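## Task

Get the yellow sponge out of the closet and set it down on the desk. The robot must not tip over or be left leaning, or the task fails, and the sponge must rest on the desk by itself at the end, not held there by the robot.

## Robot and tools

ROBOT. A Hello Robot Stretch 4 with one arm: an omni-wheel base, a lift that rides up a mast, an arm that telescopes forward, a three-joint wrist (yaw, pitch, roll) and a two-finger gripper. It stands about 1.6 m tall; the base rim lies within 0.23 m of the base origin. Loose objects may occasionally get nudged by something outside your control.

FRAMES. Base frame: origin on the floor below the base centre, x ahead, y left, z up. hand_pose is reported in this frame, at a point between the open fingertips; with all wrist joints at 0 its axes line up with the base axes. Its printed position may be slightly wrong. The odometry frame is the base frame as it was when the scene began.

TOOLS.
execute_actions(actions, cameras): actions is a list holding one action, or empty to just read state and images. An action has "base", "joints" or both, optionally "pace" and "contact_limits"; alternatively it is only {"end_of_arm": "enable_torque"}. Motions in one action begin together and may finish at different times.
- base: exactly one relative command, an offset from where the base last reported itself. {"translate_m": d} drives straight, metres, forward positive, -2 to 2. {"strafe_m": d} slides sideways without turning, metres, left positive, -2 to 2. {"rotate_rad": d} turns in place, radians, counter-clockwise (left) positive, -3.2 to 3.2.
- joints: absolute targets by name, each one number. lift_m 0 to 1.2 (m); arm_m 0 to 0.55 (m, extension); wrist_yaw_rad -1.134 to 4.276 (0 ahead, positive leftward, 3.14 tucked back, over 3.4 the arm may obstruct); wrist_pitch_rad -1.117 to 4.259 (0 level, 1.57 pointing down); wrist_roll_rad -1.117 to 4.259 (0 fingers level, positive turns clockwise viewed from behind); gripper_m -0.038 to 0.141 (fingertip gap in m, negative means fingers pressing together). Tolerances for done: lift and arm ±0.004, yaw and roll ±0.02, pitch ±0.05, gripper ±0.004. A joint target past its range is clipped and run, with a note; other bad values or unknown keys reject the whole call and nothing moves.
- pace: "slow", "default", "fast" or "max" (default if absent). Base speed 0.1/0.3/0.4/0.6 m/s and turning 1/2/3/4 rad/s respectively; with lift above 0.2 these are lowered, down to 0.3 m/s and 1 rad/s at lift 1.2. Wrist speed does not depend on pace.
- contact_limits: only {"arm_m": value}, 0 (gentlest) to 0.75 (firmest), 0.5 if absent; the arm halts when it pushes harder than this.
- cameras: list from head_camera, head_left_camera, head_right_camera, wrist_camera, all; absent, null or ["all"] gives every camera, [] gives none. The pictures line lists image order.
A joint or base you omit may still be pushing toward an older target without it showing in status. An action lasts at most 15 s. If a result reports a stop, any later execute_actions, wait or finished_scene calls in that same reply are skipped.
wait(seconds): 0 to 10; commands nothing, returns state and images.
zoom_image(camera, region): enlarges [x0, y0, x1, y1] pixels of that camera's latest full image, origin top-left, at most 504 by 504.
finished_scene(scene): ends the scene with the given number, irreversibly, once the last command has been held; the result says whether the goal was met and gives the next task. Replying without any tool call ends everything.

CAMERAS. head_camera (420x560) sits atop the mast looking forward and down; turn the base to look elsewhere. head_left_camera and head_right_camera (420x672 fisheyes) look down more steeply and show the base and arm. wrist_camera (616x392) looks along the fingers, tips near the bottom of the frame.

RESULT LINES. lidar_m: 12 rough distances in m, 30-degree sectors, first straight ahead then counter-clockwise (4th left, 7th behind, 10th right); "-" means nothing seen or closer than 0.25 m. It sees from about 0.15 m up, so tabletops register; it may miss glass, thin legs and much behind. wrist_depth_mm: 7x7 grid from top left, median depth 100 to 2000 mm, "-" unknown; includes the robot's own body. base_odometry counts wheel turns (slip counts as motion); heading -3.142 to 3.142, left positive. If turned_by_wheels and turned_by_imu differ by over about 0.1 rad, something was hit or wheels slipped, and heading error is roughly their difference. base_tilt in degrees, forward and right positive, with a fixed bias up to about 1.5. base_status/joint_status: "done" (for the base, wheels turned the commanded amount); "off_target" (stopped short, may still push); "contact_stop_at_<key>" (met resistance; that part goes slack); "limit_stop_at_<name>"; "time_out"; "torque_fault". After a stop the old target is dropped. "limit_stop_at_tilt" means leaning over 6 degrees: lift, arm and wheels go slack and refuse commands. "limit_stop_at_own_body" blocks motion into the robot; you can move away; likely when pitch below -0.2 and roll below -0.4 or above 4. on_its_own reports uncommanded things; its "held at" is a target, not a position. motor_effort is percent of max, positive toward larger joint values, bracket = peak in last action, noisy with fixed offsets; for wheel_0, wheel_1, wheel_2 positive turns the base right. A resting effort outside its normal range suggests pushing or a load.

GRASPING. Command gripper_m below the object's width to grip; tighter squeezes harder and pulls the object toward the wrist. Neither the reading nor "done" proves a hold; a firm squeeze at commanded values of 0 or more shows in gripper_m effort. Fingertips pressed on a surface can jam; raise the lift. Start a scene by sending lift_m 0.4 with wrist_yaw_rad 0 together to unfold the wrist.

AVOID. Turning or driving with over 1 kg held and arm_m above 0.2, especially fast; long or high pushes and pulls; wrist overload (pressing the gripper into things, or over about 2 kg in a level grip) which causes torque_fault, cleared by {"end_of_arm": "enable_torque"}; slack lifts sinking under load; drops, slams and hard collisions. Leave objects resting on their own before ending, and keep action time short.

Each tool is called after ">>>" as a command line: name --argument value for each argument, lists and objects as JSON in quotes; but a table of rows of numbers goes row by row, as --pt "numbers of a row", without its own name.

## Session

>>> execute_actions --actions '[]'

Scene clock: 0.00 s.
base_odometry: x=+0.000 y=+0.000 heading=+0.000 (m, m, rad; odometry frame)
turned_by_wheels: +0.000 (rad since the last result)
turned_by_imu: +0.000 (rad since the last result)
base_tilt: forward=-0.7 right=+0.2 (deg)
lidar_m: 1.54 1.97 2.21 2.30 2.33 2.15 2.22 1.92 0.99 1.01 1.30 1.48
base_status: not commanded
joint_positions: lift_m=+0.269 arm_m=+0.000 wrist_yaw_rad=+3.118 wrist_pitch_rad=-0.010 wrist_roll_rad=+0.006 gripper_m=+0.057
joint_status: not commanded
motor_effort: lift_m=+18 arm_m=-1 wrist_yaw_rad=-1 wrist_pitch_rad=-5 wrist_roll_rad=-1 gripper_m=-5 wheel_0=+0 wheel_1=+0 wheel_2=+0 (%)
hand_pose: x=-0.1154 y=+0.0941 z=+0.4501 quat_wxyz=(+0.012, +0.005, +0.003, +1.000) (m; base frame)
wrist_depth_mm: - 142 - - - - 1863 / - 121 146 - - - 1921 / - 118 146 - - - 1863 / - 140 195 - - - 1921 / 205 - - - - - 1983 / 220 1756 205 1618 198 1464 1499 / 220 1118 1060 112 1060 976 1025
pictures: head_camera, head_left_camera, head_right_camera, wrist_camera
Images, in order (width x height): head_camera 420x560, head_left_camera 420x672, head_right_camera 420x672, wrist_camera 616x392.

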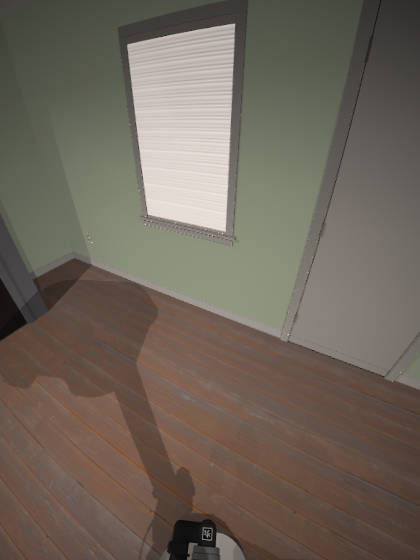

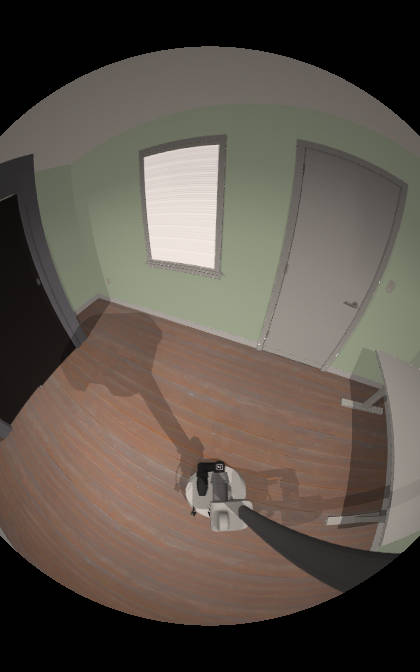

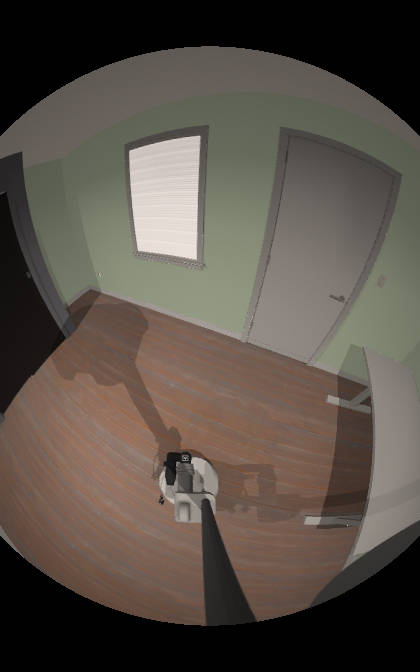

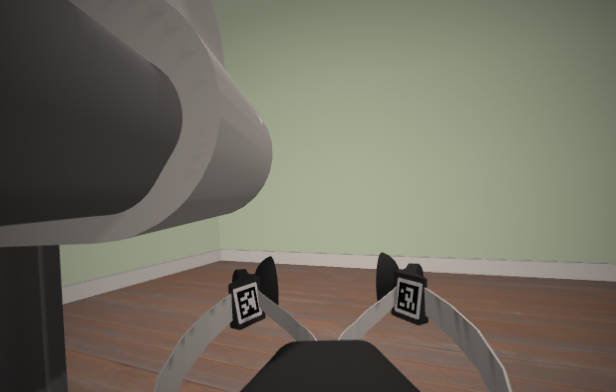

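Closet on the left, desk on the right.

>>> execute_actions --actions '[{"base":{"rotate_rad":1.2},"joints":{"lift_m":0.4,"wrist_yaw_rad":0}}]'

Scene clock: 3.10 s.
base_odometry: x=+0.000 y=+0.000 heading=+1.199 (m, m, rad; odometry frame)
turned_by_wheels: +1.199 (rad since the last result)
turned_by_imu: +1.225 (rad since the last result)
base_tilt: forward=-0.7 right=+0.2 (deg)
lidar_m: 2.21 2.38 2.23 2.16 2.30 1.03 0.97 1.01 1.50 1.49 1.64 2.24
base_status: done
joint_positions: lift_m=+0.400 arm_m=+0.000 wrist_yaw_rad=+0.000 wrist_pitch_rad=-0.010 wrist_roll_rad=+0.006 gripper_m=+0.057
joint_status: all done
motor_effort: lift_m=+22(24) arm_m=-1(1) wrist_yaw_rad=-2(9) wrist_pitch_rad=-6(7) wrist_roll_rad=+0(1) gripper_m=-4(4) wheel_0=-4(11) wheel_1=-3(7) wheel_2=-4(12) (%)
hand_pose: x=+0.4595 y=-0.0873 z=+0.5808 quat_wxyz=(+1.000, +0.003, -0.005, +0.000) (m; base frame)
wrist_depth_mm: - - - - 1983 - - / - - - - - - - / - - - - 1983 - - / - - - - - - - / - - - - - 1983 - / - - 205 - 198 1808 1863 / 1464 1397 1308 112 1336 1205 1281
pictures: head_camera, head_left_camera, head_right_camera, wrist_camera
Images, in order (width x height): head_camera 420x560, head_left_camera 420x672, head_right_camera 420x672, wrist_camera 616x392.

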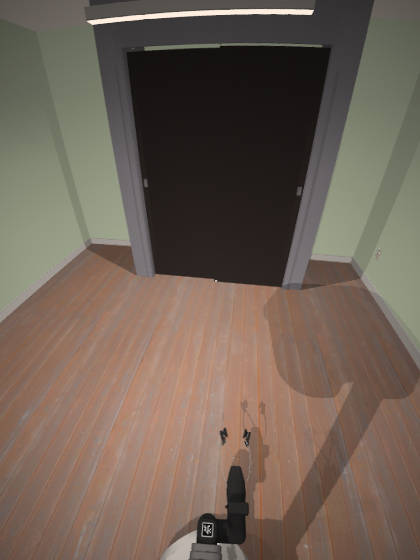

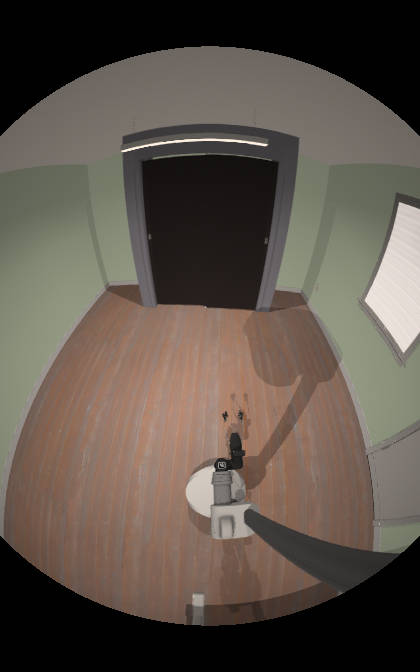

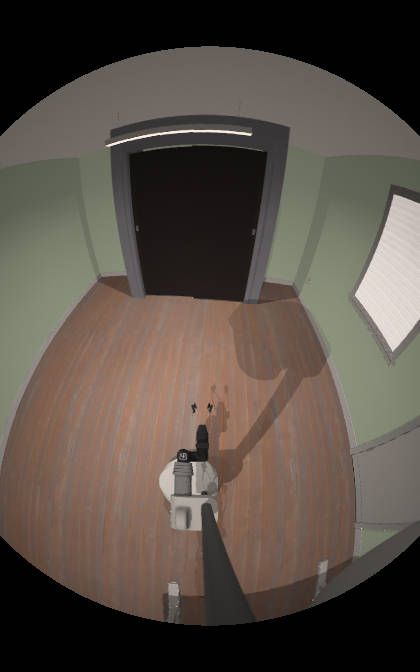

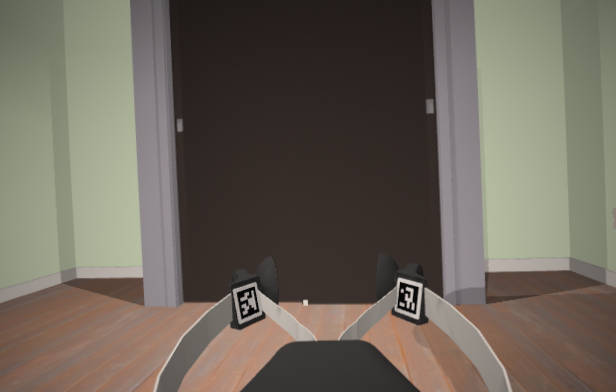

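>>> execute_actions --actions '[{"base":{"translate_m":1.2},"joints":{"lift_m":0.8}}]' --cameras '["head_camera","wrist_camera"]'

Scene clock: 9.57 s.
base_odometry: x=+0.435 y=+1.118 heading=+1.199 (m, m, rad; odometry frame)
turned_by_wheels: +0.000 (rad since the last result)
turned_by_imu: -0.001 (rad since the last result)
base_tilt: forward=-0.7 right=+0.2 (deg)
lidar_m: 1.01 1.14 2.14 2.10 2.24 3.06 2.53 2.19 1.64 1.57 1.69 1.03
base_status: done
joint_positions: lift_m=+0.800 arm_m=+0.000 wrist_yaw_rad=+0.000 wrist_pitch_rad=-0.010 wrist_roll_rad=+0.006 gripper_m=+0.057
joint_status: all done
motor_effort: lift_m=+21(20) arm_m=-1(1) wrist_yaw_rad=-2(3) wrist_pitch_rad=-6(6) wrist_roll_rad=-1(1) gripper_m=-4(5) wheel_0=+3(4) wheel_1=+2(7) wheel_2=-2(11) (%)
hand_pose: x=+0.4594 y=-0.0874 z=+0.9809 quat_wxyz=(+1.000, +0.003, -0.005, +0.000) (m; base frame)
wrist_depth_mm: 960 917 878 809 788 768 750 / 946 917 878 831 798 778 750 / 960 917 878 820 798 778 750 / 946 931 891 831 798 759 768 / 960 931 891 831 798 788 759 / 960 946 205 831 198 778 759 / 976 946 891 112 798 778 759
pictures: head_camera, wrist_camera
Images, in order (width x height): head_camera 420x560, wrist_camera 616x392.

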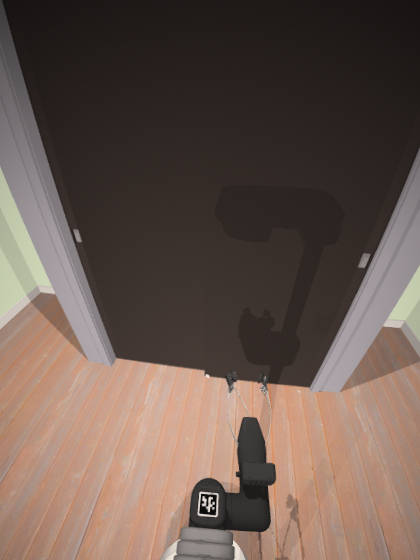

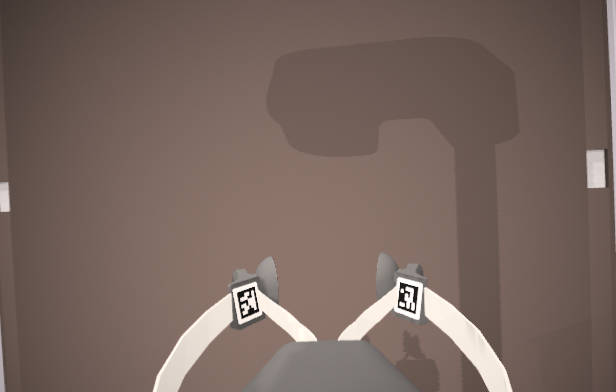

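>>> execute_actions --actions '[{"base":{"rotate_rad":0.12}}]' --cameras '[]'

>>> execute_actions --actions '[{"base":{"strafe_m":-0.6}}]' --cameras '["head_camera","wrist_camera"]'

Scene clock: 12.17 s.
base_odometry: x=+0.435 y=+1.118 heading=+1.319 (m, m, rad; odometry frame)
turned_by_wheels: +0.120 (rad since the last result)
turned_by_imu: +0.123 (rad since the last result)
base_tilt: forward=-0.7 right=+0.1 (deg)
lidar_m: 1.02 1.18 2.08 2.08 2.35 2.98 2.52 1.92 1.61 1.58 1.21 1.01
base_status: done
joint_positions: lift_m=+0.800 arm_m=+0.000 wrist_yaw_rad=+0.000 wrist_pitch_rad=-0.010 wrist_roll_rad=+0.006 gripper_m=+0.057
joint_status: not commanded
motor_effort: lift_m=+21(21) arm_m=-1(1) wrist_yaw_rad=-3(2) wrist_pitch_rad=-5(6) wrist_roll_rad=+0(1) gripper_m=-4(4) wheel_0=-2(11) wheel_1=-1(6) wheel_2=-1(10) (%)
hand_pose: x=+0.4594 y=-0.0874 z=+0.9809 quat_wxyz=(+1.000, +0.003, -0.005, +0.000) (m; base frame)
wrist_depth_mm: 1008 1008 931 820 778 741 715 / 1025 976 946 809 788 741 715 / 1042 991 931 820 778 741 707 / 1008 991 931 831 778 741 707 / 1008 1008 931 831 788 741 707 / 991 1008 205 842 199 732 715 / 1042 1008 931 112 778 732 699
pictures: none
No camera images: the call's "cameras" was empty. Leave "cameras" out to get every camera's image.

Scene clock: 15.50 s.
base_odometry: x=+1.017 y=+0.969 heading=+1.319 (m, m, rad; odometry frame)
turned_by_wheels: +0.000 (rad since the last result)
turned_by_imu: -0.002 (rad since the last result)
base_tilt: forward=-0.6 right=+0.3 (deg)
lidar_m: 0.88 1.02 1.72 2.67 2.98 2.25 2.48 1.27 1.00 0.97 1.15 0.89
base_status: done
joint_positions: lift_m=+0.800 arm_m=+0.000 wrist_yaw_rad=+0.000 wrist_pitch_rad=-0.010 wrist_roll_rad=+0.006 gripper_m=+0.057
joint_status: not commanded
motor_effort: lift_m=+21(21) arm_m=-1(1) wrist_yaw_rad=-1(2) wrist_pitch_rad=-5(6) wrist_roll_rad=-1(2) gripper_m=-4(4) wheel_0=+1(12) wheel_1=-1(11) wheel_2=+0(2) (%)
hand_pose: x=+0.4594 y=-0.0874 z=+0.9809 quat_wxyz=(+1.000, +0.003, -0.005, +0.000) (m; base frame)
wrist_depth_mm: 842 798 759 707 640 627 1255 / 931 798 741 707 640 634 1281 / 917 809 759 715 647 634 1255 / 931 820 759 723 647 634 1255 / 931 809 768 715 654 640 1255 / 931 831 205 715 198 634 1281 / 946 831 768 112 654 634 1308
pictures: head_camera, wrist_camera
Images, in order (width x height): head_camera 420x560, wrist_camera 616x392.

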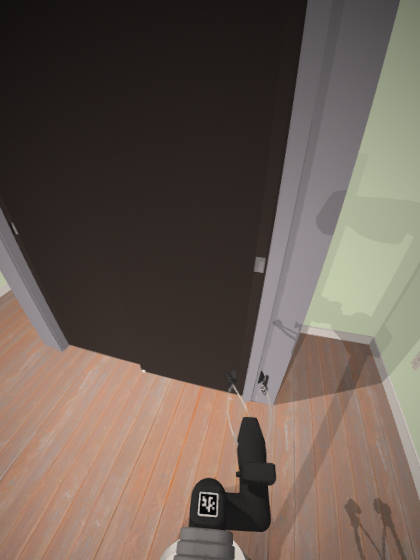

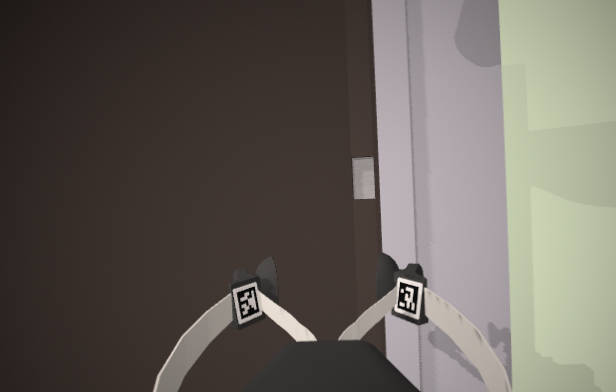

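>>> execute_actions --actions '[{"base":{"rotate_rad":-0.24}}]' --cameras '["wrist_camera"]'

Scene clock: 17.77 s.
base_odometry: x=+1.016 y=+0.969 heading=+1.079 (m, m, rad; odometry frame)
turned_by_wheels: -0.240 (rad since the last result)
turned_by_imu: -0.244 (rad since the last result)
base_tilt: forward=-0.7 right=+0.2 (deg)
lidar_m: 0.85 0.94 1.30 2.66 2.75 3.26 2.68 1.55 1.08 0.98 1.01 1.40
base_status: done
joint_positions: lift_m=+0.800 arm_m=+0.000 wrist_yaw_rad=+0.000 wrist_pitch_rad=-0.010 wrist_roll_rad=+0.006 gripper_m=+0.057
joint_status: not commanded
motor_effort: lift_m=+21(21) arm_m=-1(1) wrist_yaw_rad=-2(3) wrist_pitch_rad=-5(5) wrist_roll_rad=+0(2) gripper_m=-3(4) wheel_0=+3(6) wheel_1=+1(6) wheel_2=+2(9) (%)
hand_pose: x=+0.4594 y=-0.0874 z=+0.9809 quat_wxyz=(+1.000, +0.003, -0.005, +0.000) (m; base frame)
wrist_depth_mm: 707 707 707 691 1464 1430 1308 / 715 715 715 691 1430 1464 1336 / 715 715 723 707 1464 1464 1366 / 715 707 715 707 1464 1499 1366 / 707 707 723 699 1464 1464 1366 / 715 723 205 699 198 1464 1366 / 715 715 715 112 1499 1464 1366
pictures: wrist_camera
Images, in order (width x height): wrist_camera 616x392.

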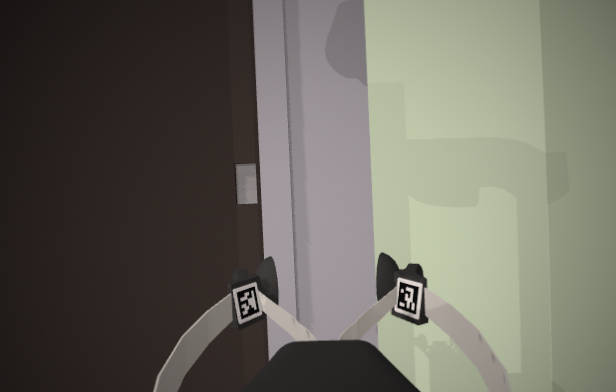

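>>> execute_actions --actions '[{"base":{"strafe_m":0.13},"joints":{"lift_m":0.83,"wrist_roll_rad":1.57,"gripper_m":0.13,"arm_m":0.3}}]' --cameras '["wrist_camera","head_camera"]'

Scene clock: 21.97 s.
base_odometry: x=+0.902 y=+1.030 heading=+1.079 (m, m, rad; odometry frame)
turned_by_wheels: +0.000 (rad since the last result)
turned_by_imu: +0.001 (rad since the last result)
base_tilt: forward=-0.6 right=+0.2 (deg)
lidar_m: 0.87 0.91 1.29 2.55 2.60 3.27 3.13 1.74 1.22 1.12 1.18 0.92
base_status: done
joint_positions: lift_m=+0.830 arm_m=+0.299 wrist_yaw_rad=+0.000 wrist_pitch_rad=-0.010 wrist_roll_rad=+1.570 gripper_m=+0.130
joint_status: all done
motor_effort: lift_m=+22(24) arm_m=+5(8) wrist_yaw_rad=-2(2) wrist_pitch_rad=-6(6) wrist_roll_rad=-2(5) gripper_m=+1(4) wheel_0=-2(7) wheel_1=+1(10) wheel_2=+0(3) (%)
hand_pose: x=+0.7586 y=-0.0874 z=+1.0108 quat_wxyz=(+0.707, +0.707, -0.004, +0.004) (m; base frame)
wrist_depth_mm: 1205 1229 1182 1160 1138 1138 1118 / 407 407 399 397 392 389 384 / 407 399 399 394 394 387 382 / 392 387 384 379 375 366 370 / 415 410 410 404 399 394 397 / 418 413 201 402 397 394 392 / 415 407 404 112 394 392 392
pictures: head_camera, wrist_camera
Images, in order (width x height): head_camera 420x560, wrist_camera 616x392.

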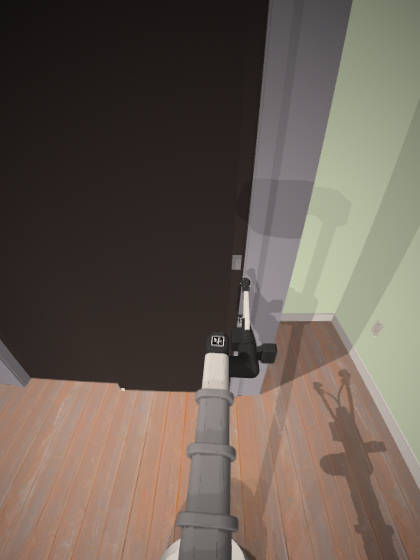

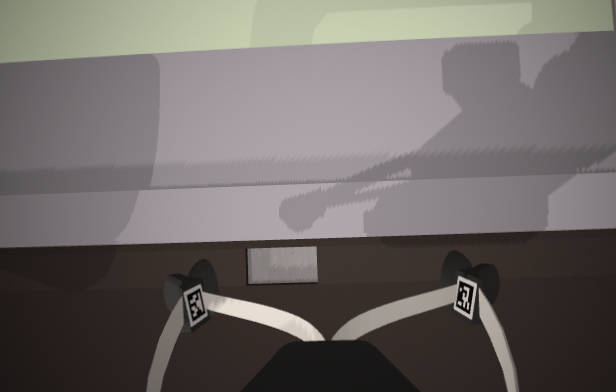

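>>> execute_actions --actions '[{"base":{"strafe_m":0.025},"joints":{"lift_m":0.87,"arm_m":0.42}}]' --cameras '["wrist_camera"]'

Scene clock: 24.70 s.
base_odometry: x=+0.880 y=+1.042 heading=+1.079 (m, m, rad; odometry frame)
turned_by_wheels: +0.000 (rad since the last result)
turned_by_imu: +0.001 (rad since the last result)
base_tilt: forward=-0.7 right=+0.2 (deg)
lidar_m: 0.88 0.91 1.27 2.53 2.59 3.28 2.67 1.77 1.23 1.14 1.18 0.93
base_status: done
joint_positions: lift_m=+0.870 arm_m=+0.419 wrist_yaw_rad=+0.000 wrist_pitch_rad=-0.010 wrist_roll_rad=+1.570 gripper_m=+0.130
joint_status: all done
motor_effort: lift_m=+22(22) arm_m=+5(11) wrist_yaw_rad=-2(1) wrist_pitch_rad=-5(5) wrist_roll_rad=+0(0) gripper_m=-1(0) wheel_0=+1(10) wheel_1=+0(8) wheel_2=+0(0) (%)
hand_pose: x=+0.8786 y=-0.0874 z=+1.0508 quat_wxyz=(+0.707, +0.707, -0.004, +0.004) (m; base frame)
wrist_depth_mm: 283 279 276 274 271 270 266 / 281 281 276 273 268 267 266 / 279 277 273 270 268 252 249 / 263 259 258 255 252 250 249 / 293 290 286 294 282 278 276 / 291 287 202 281 279 274 273 / 290 289 283 112 279 276 273
pictures: wrist_camera
Images, in order (width x height): wrist_camera 616x392.

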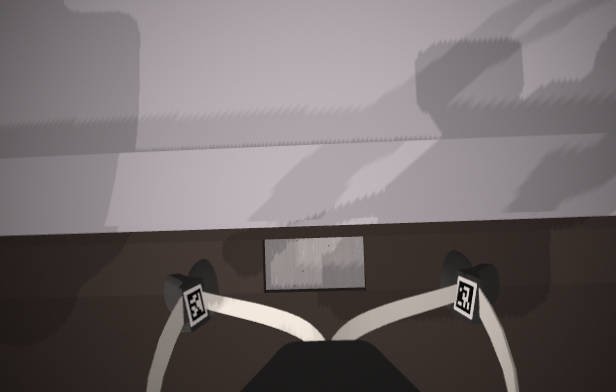

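>>> execute_actions --actions '[{"joints":{"gripper_m":0.0,"arm_m":0.47}}]' --cameras '["wrist_camera"]'

Scene clock: 28.63 s.
base_odometry: x=+0.880 y=+1.042 heading=+1.079 (m, m, rad; odometry frame)
turned_by_wheels: -0.001 (rad since the last result)
turned_by_imu: +0.010 (rad since the last result)
base_tilt: forward=-0.7 right=+0.2 (deg)
lidar_m: 0.85 0.94 1.29 2.52 2.59 3.29 3.13 1.78 1.23 1.13 1.20 0.93
base_status: not commanded
joint_positions: lift_m=+0.870 arm_m=+0.469 wrist_yaw_rad=-0.003 wrist_pitch_rad=-0.009 wrist_roll_rad=+1.570 gripper_m=+0.000
joint_status: all done
motor_effort: lift_m=+20(22) arm_m=+5(15) wrist_yaw_rad=+8(63) wrist_pitch_rad=-9(61) wrist_roll_rad=+1(0) gripper_m=-6(19) wheel_0=-2(3) wheel_1=+0(4) wheel_2=-5(19) (%)
hand_pose: x=+0.9282 y=-0.0884 z=+1.0506 quat_wxyz=(+0.707, +0.707, -0.004, +0.002) (m; base frame)
wrist_depth_mm: 229 229 226 224 221 220 217 / 229 226 224 222 220 218 216 / 213 211 209 206 206 204 201 / 212 211 208 206 204 202 201 / 244 241 239 248 234 233 230 / 242 240 237 204 189 230 229 / 240 239 236 112 230 229 228
pictures: wrist_camera
Images, in order (width x height): wrist_camera 616x392.

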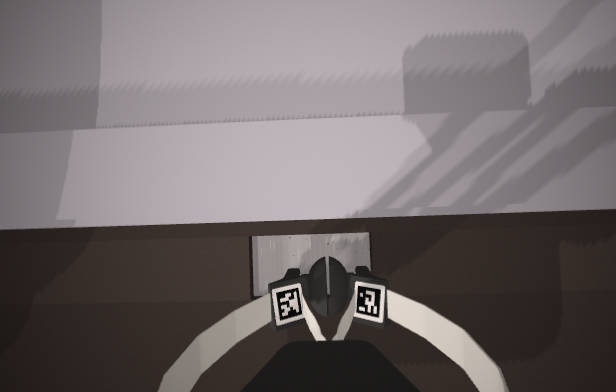

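Tips appear to be in the recess. Slide left slowly.

>>> execute_actions --actions '[{"base":{"strafe_m":0.15},"pace":"slow"}]' --cameras '["wrist_camera","head_camera"]'

Scene clock: 34.07 s.
base_odometry: x=+0.748 y=+1.112 heading=+1.077 (m, m, rad; odometry frame)
turned_by_wheels: -0.002 (rad since the last result)
turned_by_imu: -0.003 (rad since the last result)
base_tilt: forward=-0.7 right=+0.2 (deg)
lidar_m: 0.88 0.93 1.27 2.36 2.44 3.21 3.14 2.03 1.37 1.31 1.36 0.92
base_status: done
joint_positions: lift_m=+0.870 arm_m=+0.469 wrist_yaw_rad=-0.020 wrist_pitch_rad=-0.009 wrist_roll_rad=+1.570 gripper_m=+0.000
joint_status: not commanded
on_its_own: wrist_yaw_rad is at rest, and its effort (+54) is outside its rest range (-13 to +13)
motor_effort: lift_m=+20(20) arm_m=+5(5) wrist_yaw_rad=+54(57) wrist_pitch_rad=-8(9) wrist_roll_rad=+0(0) gripper_m=-4(7) wheel_0=-12(17) wheel_1=-1(5) wheel_2=-13(15) (%)
hand_pose: x=+0.9268 y=-0.0930 z=+1.0507 quat_wxyz=(+0.707, +0.707, -0.010, -0.004) (m; base frame)
wrist_depth_mm: 250 255 260 264 266 272 272 / 347 615 621 634 647 609 661 / 854 750 991 960 866 976 891 / 1008 750 976 976 878 609 854 / 239 238 236 245 231 229 228 / 238 236 233 202 185 226 226 / 236 233 231 112 227 224 223
pictures: head_camera, wrist_camera
Images, in order (width x height): head_camera 420x560, wrist_camera 616x392.

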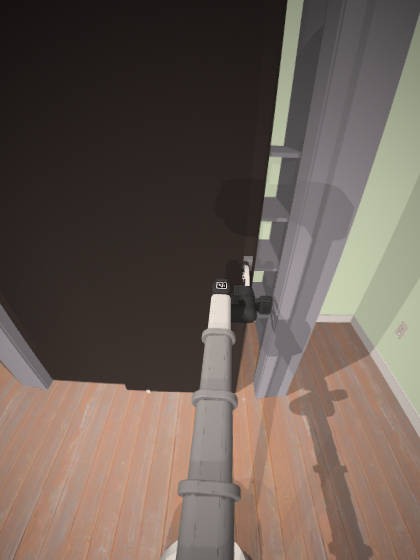

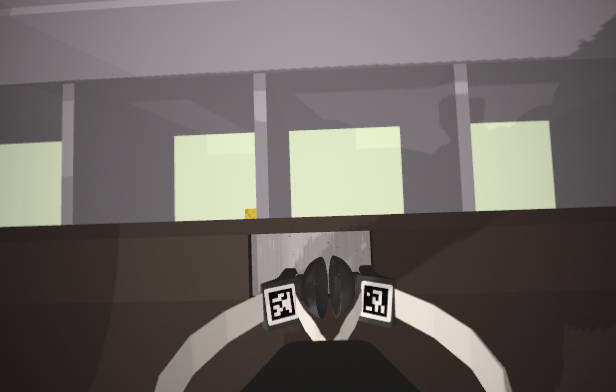

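Working.

>>> execute_actions --actions '[{"base":{"strafe_m":0.45},"pace":"slow"}]' --cameras '["wrist_camera","head_camera"]'

Scene clock: 40.43 s.
base_odometry: x=+0.352 y=+1.326 heading=+1.074 (m, m, rad; odometry frame)
turned_by_wheels: -0.003 (rad since the last result)
turned_by_imu: -0.422 (rad since the last result)
base_tilt: forward=-0.8 right=+0.2 (deg)
lidar_m: 0.79 0.75 0.83 1.14 2.06 2.20 3.22 2.46 2.23 1.67 1.58 0.99
base_status: done
joint_positions: lift_m=+0.870 arm_m=+0.469 wrist_yaw_rad=-0.024 wrist_pitch_rad=-0.009 wrist_roll_rad=+1.570 gripper_m=+0.000
joint_status: not commanded
on_its_own: wrist_yaw_rad is at rest, and its effort (+66) is outside its rest range (-13 to +13)
motor_effort: lift_m=+20(20) arm_m=+7(7) wrist_yaw_rad=+66(85) wrist_pitch_rad=-8(30) wrist_roll_rad=+0(0) gripper_m=-5(8) wheel_0=-11(30) wheel_1=-1(8) wheel_2=-22(21) (%)
hand_pose: x=+0.9261 y=-0.0942 z=+1.0507 quat_wxyz=(+0.707, +0.707, -0.012, -0.005) (m; base frame)
wrist_depth_mm: 345 336 329 324 319 314 309 / 287 282 278 273 267 264 265 / 283 283 287 289 290 291 293 / 366 370 373 375 591 357 359 / 253 251 249 253 242 239 236 / 236 235 229 196 186 223 220 / 220 218 212 112 211 204 206
pictures: head_camera, wrist_camera
Images, in order (width x height): head_camera 420x560, wrist_camera 616x392.

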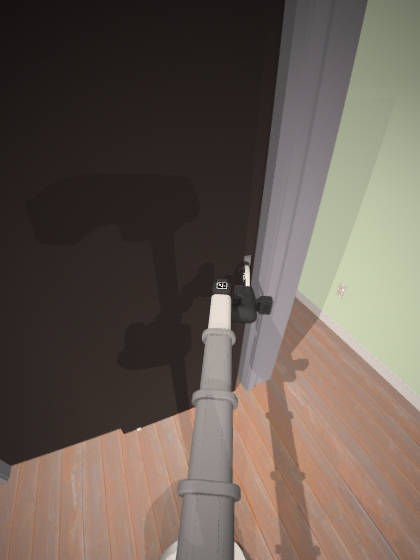

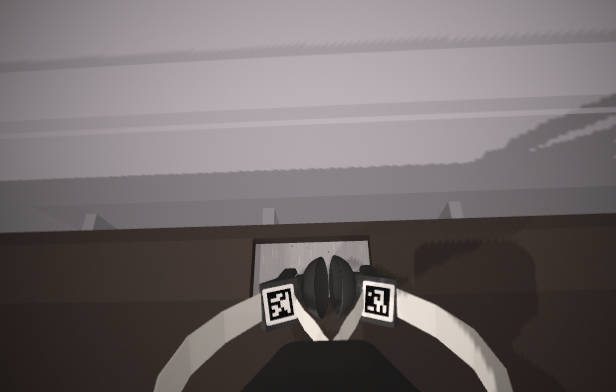

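>>> execute_actions --actions '[{"base":{"rotate_rad":0.42},"pace":"slow"}]' --cameras '["wrist_camera","head_camera"]'

Scene clock: 44.07 s.
base_odometry: x=+0.352 y=+1.326 heading=+1.492 (m, m, rad; odometry frame)
turned_by_wheels: +0.418 (rad since the last result)
turned_by_imu: +0.043 (rad since the last result)
base_tilt: forward=-1.9 right=+0.8 (deg)
lidar_m: 0.78 0.74 0.83 1.21 2.21 2.39 3.31 2.46 1.94 1.50 1.45 1.00
base_status: done
joint_positions: lift_m=+0.870 arm_m=+0.468 wrist_yaw_rad=-0.018 wrist_pitch_rad=-0.010 wrist_roll_rad=+1.570 gripper_m=+0.000
joint_status: not commanded
on_its_own: wrist_yaw_rad is at rest, and its effort (+49) is outside its rest range (-13 to +13)
motor_effort: lift_m=+19(20) arm_m=+10(13) wrist_yaw_rad=+49(86) wrist_pitch_rad=-6(54) wrist_roll_rad=+0(1) gripper_m=-1(5) wheel_0=-3(11) wheel_1=+1(13) wheel_2=-19(32) (%)
hand_pose: x=+0.9259 y=-0.0925 z=+1.0511 quat_wxyz=(+0.707, +0.707, -0.010, -0.003) (m; base frame)
wrist_depth_mm: 314 307 297 290 285 277 273 / 287 281 274 270 260 257 252 / 263 257 252 247 243 220 218 / 228 222 217 213 210 206 206 / 229 233 230 223 222 222 218 / 229 225 221 196 187 211 209 / 216 213 206 112 202 196 196
pictures: head_camera, wrist_camera
Images, in order (width x height): head_camera 420x560, wrist_camera 616x392.

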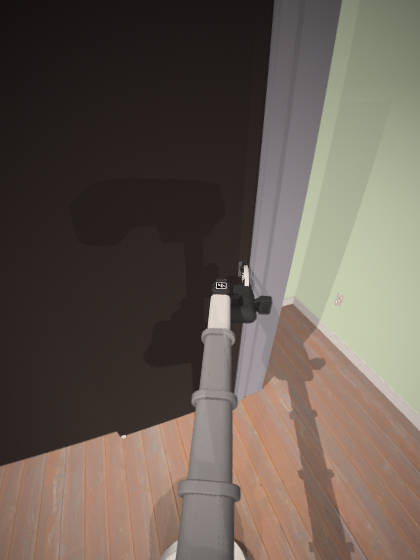

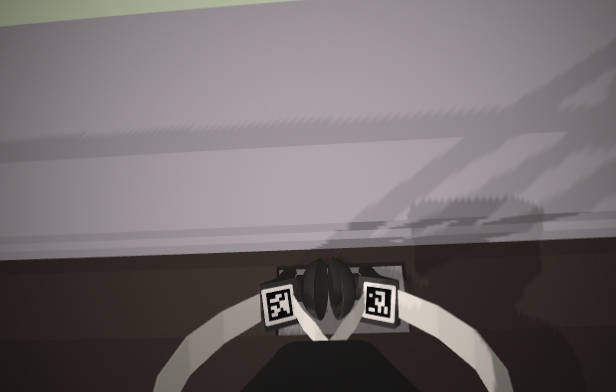

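>>> execute_actions --actions '[{"joints":{"arm_m":0.3}}]' --cameras '[]'

>>> execute_actions --actions '[{"base":{"rotate_rad":0.38}}]' --cameras '["wrist_camera","head_camera"]'

Scene clock: 47.70 s.
base_odometry: x=+0.352 y=+1.326 heading=+1.494 (m, m, rad; odometry frame)
turned_by_wheels: +0.002 (rad since the last result)
turned_by_imu: -0.009 (rad since the last result)
base_tilt: forward=-0.7 right=+0.2 (deg)
lidar_m: 0.74 0.71 0.85 1.22 2.20 2.35 3.31 2.46 1.99 1.51 1.44 0.96
base_status: not commanded
joint_positions: lift_m=+0.870 arm_m=+0.301 wrist_yaw_rad=+0.000 wrist_pitch_rad=-0.010 wrist_roll_rad=+1.570 gripper_m=+0.000
joint_status: all done
motor_effort: lift_m=+18(19) arm_m=-4(10) wrist_yaw_rad=-1(51) wrist_pitch_rad=-6(34) wrist_roll_rad=-2(1) gripper_m=-6(6) wheel_0=-1(8) wheel_1=+0(4) wheel_2=-1(18) (%)
hand_pose: x=+0.7602 y=-0.0874 z=+1.0511 quat_wxyz=(+0.707, +0.707, -0.004, +0.004) (m; base frame)
wrist_depth_mm: 1430 1397 1430 1397 1366 1397 1366 / 452 439 430 424 418 410 410 / 415 407 399 397 387 382 379 / 370 366 362 359 355 351 349 / 373 368 364 368 355 351 345 / 351 347 342 195 187 329 327 / 332 324 317 112 314 306 307
pictures: none
No camera images: the call's "cameras" was empty. Leave "cameras" out to get every camera's image.

Scene clock: 48.87 s.
base_odometry: x=+0.352 y=+1.326 heading=+1.873 (m, m, rad; odometry frame)
turned_by_wheels: +0.379 (rad since the last result)
turned_by_imu: +0.388 (rad since the last result)
base_tilt: forward=-0.7 right=+0.2 (deg)
lidar_m: 0.73 0.75 1.07 2.18 2.26 2.96 3.31 2.32 1.58 1.48 1.56 0.78
base_status: done
joint_positions: lift_m=+0.870 arm_m=+0.301 wrist_yaw_rad=+0.000 wrist_pitch_rad=-0.010 wrist_roll_rad=+1.570 gripper_m=+0.000
joint_status: not commanded
motor_effort: lift_m=+18(18) arm_m=-4(4) wrist_yaw_rad=-2(4) wrist_pitch_rad=-6(5) wrist_roll_rad=+0(0) gripper_m=-5(6) wheel_0=-3(12) wheel_1=+0(8) wheel_2=-3(10) (%)
hand_pose: x=+0.7602 y=-0.0873 z=+1.0511 quat_wxyz=(+0.707, +0.707, -0.003, +0.004) (m; base frame)
wrist_depth_mm: 263 260 256 255 252 249 248 / 260 258 255 253 250 247 247 / 259 256 254 250 248 247 245 / 257 254 253 250 247 245 242 / 255 253 251 248 246 244 242 / 254 252 248 194 187 241 241 / 253 250 246 112 242 239 238
pictures: head_camera, wrist_camera
Images, in order (width x height): head_camera 420x560, wrist_camera 616x392.

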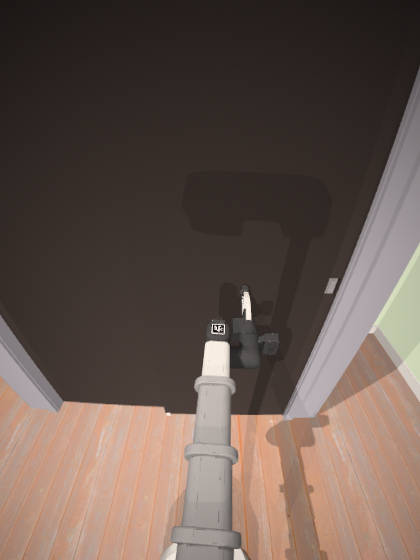

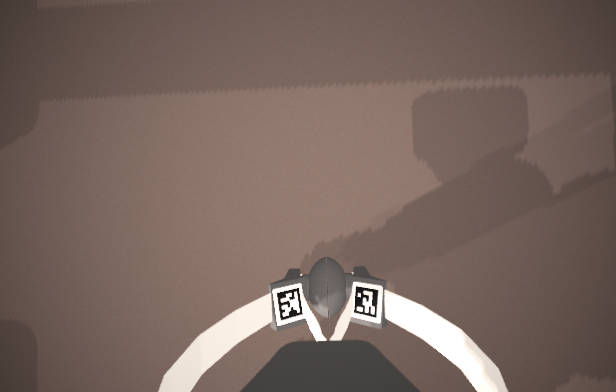

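>>> execute_actions --actions '[{"base":{"strafe_m":-0.55},"joints":{"arm_m":0.0}}]' --cameras '[]'

>>> execute_actions --actions '[{"base":{"rotate_rad":1.57},"joints":{"wrist_yaw_rad":-1.13}}]'

Scene clock: 55.70 s.
base_odometry: x=+0.877 y=+1.490 heading=+1.873 (m, m, rad; odometry frame)
turned_by_wheels: +0.000 (rad since the last result)
turned_by_imu: +0.000 (rad since the last result)
base_tilt: forward=-0.7 right=+0.3 (deg)
lidar_m: 0.70 0.77 1.06 2.76 2.81 3.40 2.84 1.45 0.99 0.89 0.94 1.24
base_status: done
joint_positions: lift_m=+0.870 arm_m=+0.001 wrist_yaw_rad=+0.000 wrist_pitch_rad=-0.010 wrist_roll_rad=+1.570 gripper_m=+0.000
joint_status: all done
motor_effort: lift_m=+18(19) arm_m=-4(3) wrist_yaw_rad=-1(3) wrist_pitch_rad=-5(6) wrist_roll_rad=-1(1) gripper_m=-7(5) wheel_0=+3(11) wheel_1=-2(9) wheel_2=+0(1) (%)
hand_pose: x=+0.4602 y=-0.0874 z=+1.0511 quat_wxyz=(+0.707, +0.707, -0.004, +0.004) (m; base frame)
wrist_depth_mm: 1430 1397 1397 1366 1308 1336 1308 / 1366 1397 1397 1336 1308 1308 1308 / 1366 1397 1336 1336 1308 1308 1281 / 1397 1336 1308 1281 1308 1308 1229 / 580 574 574 564 554 554 544 / 580 574 569 195 187 544 544 / 585 585 549 112 539 554 554
pictures: none
No camera images: the call's "cameras" was empty. Leave "cameras" out to get every camera's image.

Scene clock: 57.77 s.
base_odometry: x=+0.877 y=+1.490 heading=-2.841 (m, m, rad; odometry frame)
turned_by_wheels: +1.569 (rad since the last result)
turned_by_imu: +1.602 (rad since the last result)
base_tilt: forward=-0.6 right=+0.1 (deg)
lidar_m: 2.75 2.80 3.40 2.38 1.45 0.95 0.90 0.97 1.31 0.75 0.79 1.05
base_status: done
joint_positions: lift_m=+0.870 arm_m=+0.001 wrist_yaw_rad=-1.130 wrist_pitch_rad=-0.010 wrist_roll_rad=+1.570 gripper_m=+0.000
joint_status: all done
motor_effort: lift_m=+18(19) arm_m=-4(4) wrist_yaw_rad=-3(6) wrist_pitch_rad=-6(6) wrist_roll_rad=+0(1) gripper_m=-6(7) wheel_0=-2(11) wheel_1=-4(8) wheel_2=-4(10) (%)
hand_pose: x=+0.2158 y=-0.2982 z=+1.0511 quat_wxyz=(+0.599, +0.595, -0.381, -0.376) (m; base frame)
wrist_depth_mm: 615 609 603 597 603 591 597 / 676 676 668 661 661 654 654 / 715 707 707 699 691 699 676 / 768 759 759 741 750 732 741 / 820 809 798 788 788 798 778 / 891 878 854 195 187 854 842 / 960 960 917 112 917 891 976
pictures: head_camera, head_left_camera, head_right_camera, wrist_camera
Images, in order (width x height): head_camera 420x560, head_left_camera 420x672, head_right_camera 420x672, wrist_camera 616x392.

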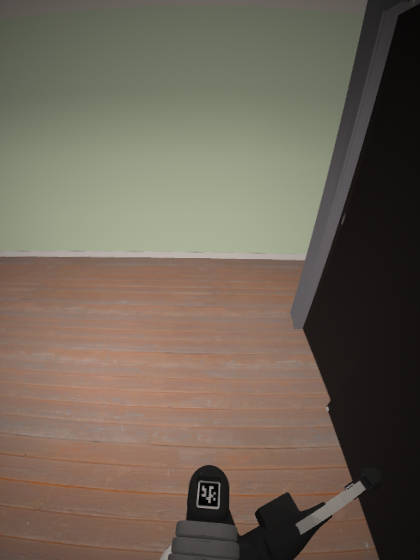

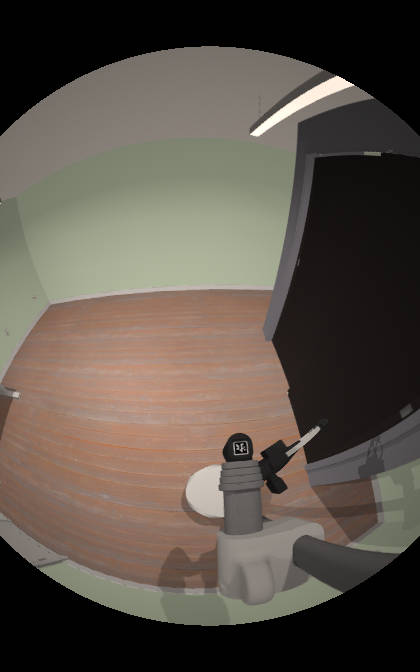

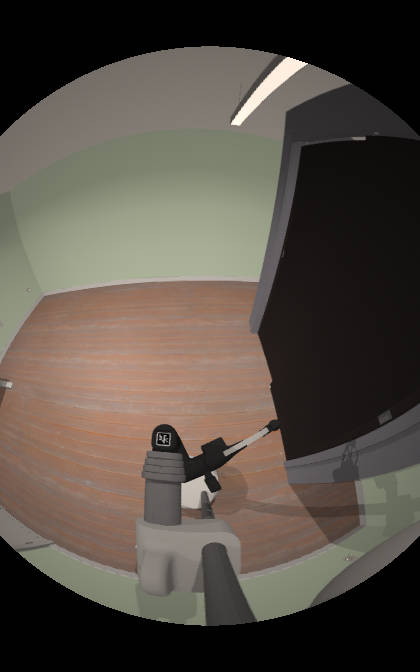

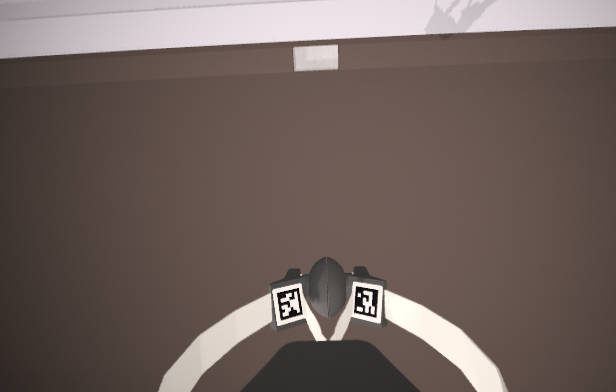

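>>> execute_actions --actions '[{"base":{"strafe_m":-0.38}}]' --cameras '[]'

>>> execute_actions --actions '[{"base":{"translate_m":-0.09}}]' --cameras '["wrist_camera","head_right_camera"]'

Scene clock: 65.07 s.
base_odometry: x=+0.764 y=+1.853 heading=-2.841 (m, m, rad; odometry frame)
turned_by_wheels: +0.000 (rad since the last result)
turned_by_imu: +0.000 (rad since the last result)
base_tilt: forward=-0.7 right=+0.2 (deg)
lidar_m: 1.50 2.84 3.75 2.78 1.35 0.93 0.90 0.94 1.19 0.35 0.39 0.55
base_status: done
joint_positions: lift_m=+0.870 arm_m=+0.001 wrist_yaw_rad=-1.130 wrist_pitch_rad=-0.010 wrist_roll_rad=+1.570 gripper_m=+0.000
joint_status: not commanded
motor_effort: lift_m=+19(19) arm_m=-4(4) wrist_yaw_rad=-3(2) wrist_pitch_rad=-5(5) wrist_roll_rad=-1(1) gripper_m=-6(7) wheel_0=+0(16) wheel_1=+0(10) wheel_2=+0(3) (%)
hand_pose: x=+0.2157 y=-0.2982 z=+1.0511 quat_wxyz=(+0.599, +0.595, -0.381, -0.376) (m; base frame)
wrist_depth_mm: 251 251 249 247 246 244 242 / 281 294 294 303 289 287 287 / 315 315 312 315 309 306 304 / 336 334 332 329 325 324 324 / 359 359 355 349 349 345 347 / 387 384 377 195 187 373 370 / 421 415 402 112 399 397 402
pictures: none
No camera images: the call's "cameras" was empty. Leave "cameras" out to get every camera's image.

Scene clock: 66.57 s.
base_odometry: x=+0.850 y=+1.879 heading=-2.841 (m, m, rad; odometry frame)
turned_by_wheels: +0.000 (rad since the last result)
turned_by_imu: +0.000 (rad since the last result)
base_tilt: forward=-0.7 right=+0.2 (deg)
lidar_m: 1.46 2.93 3.81 2.79 1.22 0.85 0.80 0.84 1.14 0.36 0.38 0.56
base_status: done
joint_positions: lift_m=+0.870 arm_m=+0.001 wrist_yaw_rad=-1.130 wrist_pitch_rad=-0.010 wrist_roll_rad=+1.570 gripper_m=+0.000
joint_status: not commanded
motor_effort: lift_m=+18(18) arm_m=-4(4) wrist_yaw_rad=-2(2) wrist_pitch_rad=-5(5) wrist_roll_rad=-2(1) gripper_m=-5(7) wheel_0=-2(7) wheel_1=-1(7) wheel_2=+1(10) (%)
hand_pose: x=+0.2157 y=-0.2982 z=+1.0511 quat_wxyz=(+0.599, +0.595, -0.381, -0.376) (m; base frame)
wrist_depth_mm: 270 267 266 265 263 262 259 / 283 285 282 281 279 277 274 / 294 290 289 285 279 279 277 / 343 340 338 345 332 329 329 / 366 364 362 353 355 353 351 / 397 392 379 195 186 379 377 / 427 427 407 112 404 399 407
pictures: head_right_camera, wrist_camera
Images, in order (width x height): head_right_camera 420x672, wrist_camera 616x392.

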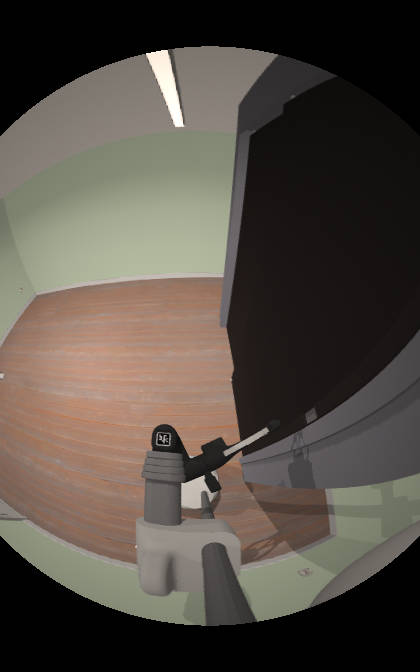

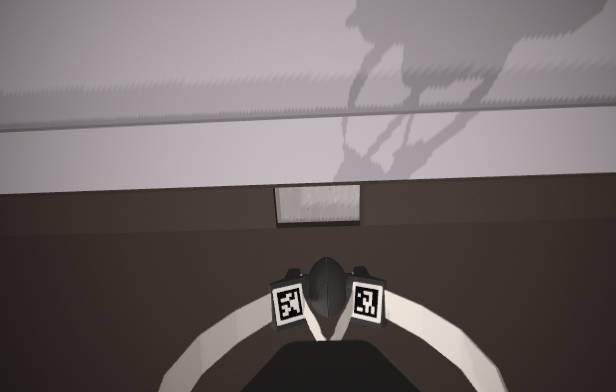

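>>> execute_actions --actions '[{"base":{"strafe_m":-0.10},"pace":"slow"}]' --cameras '["wrist_camera","head_right_camera"]'

Scene clock: 69.93 s.
base_odometry: x=+0.821 y=+1.975 heading=-2.841 (m, m, rad; odometry frame)
turned_by_wheels: +0.000 (rad since the last result)
turned_by_imu: +0.000 (rad since the last result)
base_tilt: forward=-0.7 right=+0.2 (deg)
lidar_m: 1.17 2.95 3.89 2.88 1.24 0.88 0.81 0.83 1.08 0.26 0.27 0.40
base_status: done
joint_positions: lift_m=+0.870 arm_m=+0.001 wrist_yaw_rad=-1.130 wrist_pitch_rad=-0.010 wrist_roll_rad=+1.570 gripper_m=+0.000
joint_status: not commanded
motor_effort: lift_m=+18(19) arm_m=-4(4) wrist_yaw_rad=-1(2) wrist_pitch_rad=-6(6) wrist_roll_rad=-1(1) gripper_m=-6(6) wheel_0=+3(6) wheel_1=-2(8) wheel_2=+0(2) (%)
hand_pose: x=+0.2157 y=-0.2982 z=+1.0511 quat_wxyz=(+0.599, +0.595, -0.381, -0.376) (m; base frame)
wrist_depth_mm: 177 175 175 174 172 171 170 / 186 186 185 183 182 181 180 / 199 197 196 195 191 190 189 / 198 195 193 192 190 189 189 / 211 208 207 206 204 238 237 / 267 265 257 195 187 256 255 / 290 286 278 112 274 272 277
pictures: head_right_camera, wrist_camera
Images, in order (width x height): head_right_camera 420x672, wrist_camera 616x392.

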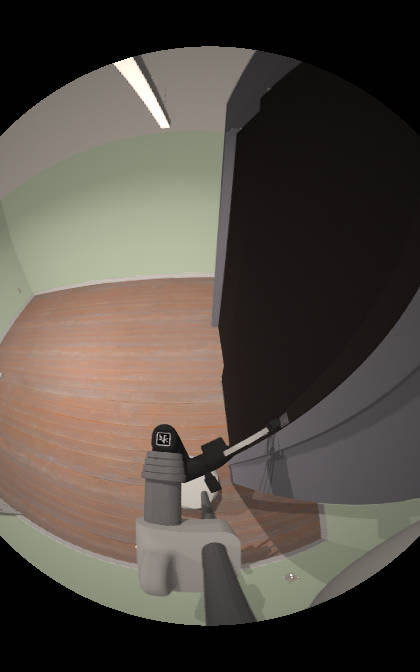

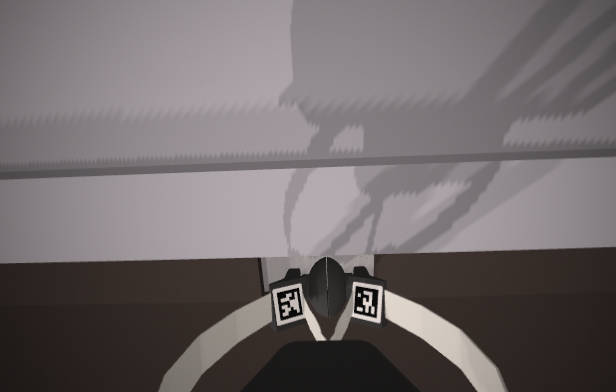

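>>> execute_actions --actions '[{"base":{"translate_m":0.15},"pace":"slow"}]' --cameras '["wrist_camera","head_right_camera"]'

Scene clock: 73.70 s.
base_odometry: x=+0.678 y=+1.930 heading=-2.841 (m, m, rad; odometry frame)
turned_by_wheels: +0.000 (rad since the last result)
turned_by_imu: +0.001 (rad since the last result)
base_tilt: forward=-0.7 right=+0.2 (deg)
lidar_m: 1.13 2.79 3.72 2.89 1.43 1.02 0.97 0.99 0.28 0.25 0.28 0.41
base_status: done
joint_positions: lift_m=+0.870 arm_m=+0.001 wrist_yaw_rad=-1.132 wrist_pitch_rad=-0.010 wrist_roll_rad=+1.570 gripper_m=+0.000
joint_status: not commanded
motor_effort: lift_m=+19(19) arm_m=-4(4) wrist_yaw_rad=+3(7) wrist_pitch_rad=-6(7) wrist_roll_rad=-1(0) gripper_m=-5(7) wheel_0=+4(5) wheel_1=+3(5) wheel_2=-4(9) (%)
hand_pose: x=+0.2151 y=-0.2983 z=+1.0511 quat_wxyz=(+0.599, +0.595, -0.382, -0.376) (m; base frame)
wrist_depth_mm: 186 185 188 192 185 181 179 / 196 195 196 198 193 191 190 / 208 206 206 204 203 202 201 / 221 220 220 218 216 216 213 / 237 236 235 229 231 229 229 / 256 255 248 194 187 246 245 / 279 277 266 112 264 262 266
pictures: head_right_camera, wrist_camera
Images, in order (width x height): head_right_camera 420x672, wrist_camera 616x392.

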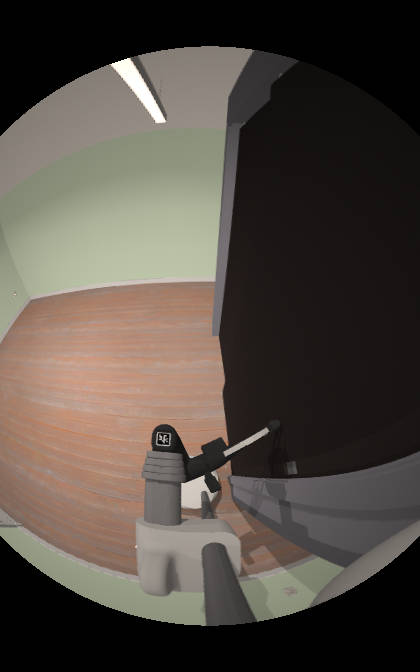

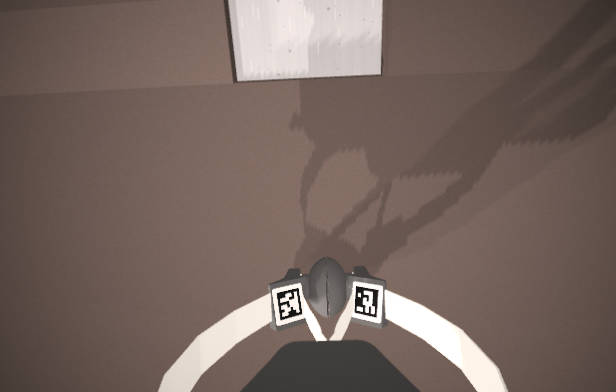

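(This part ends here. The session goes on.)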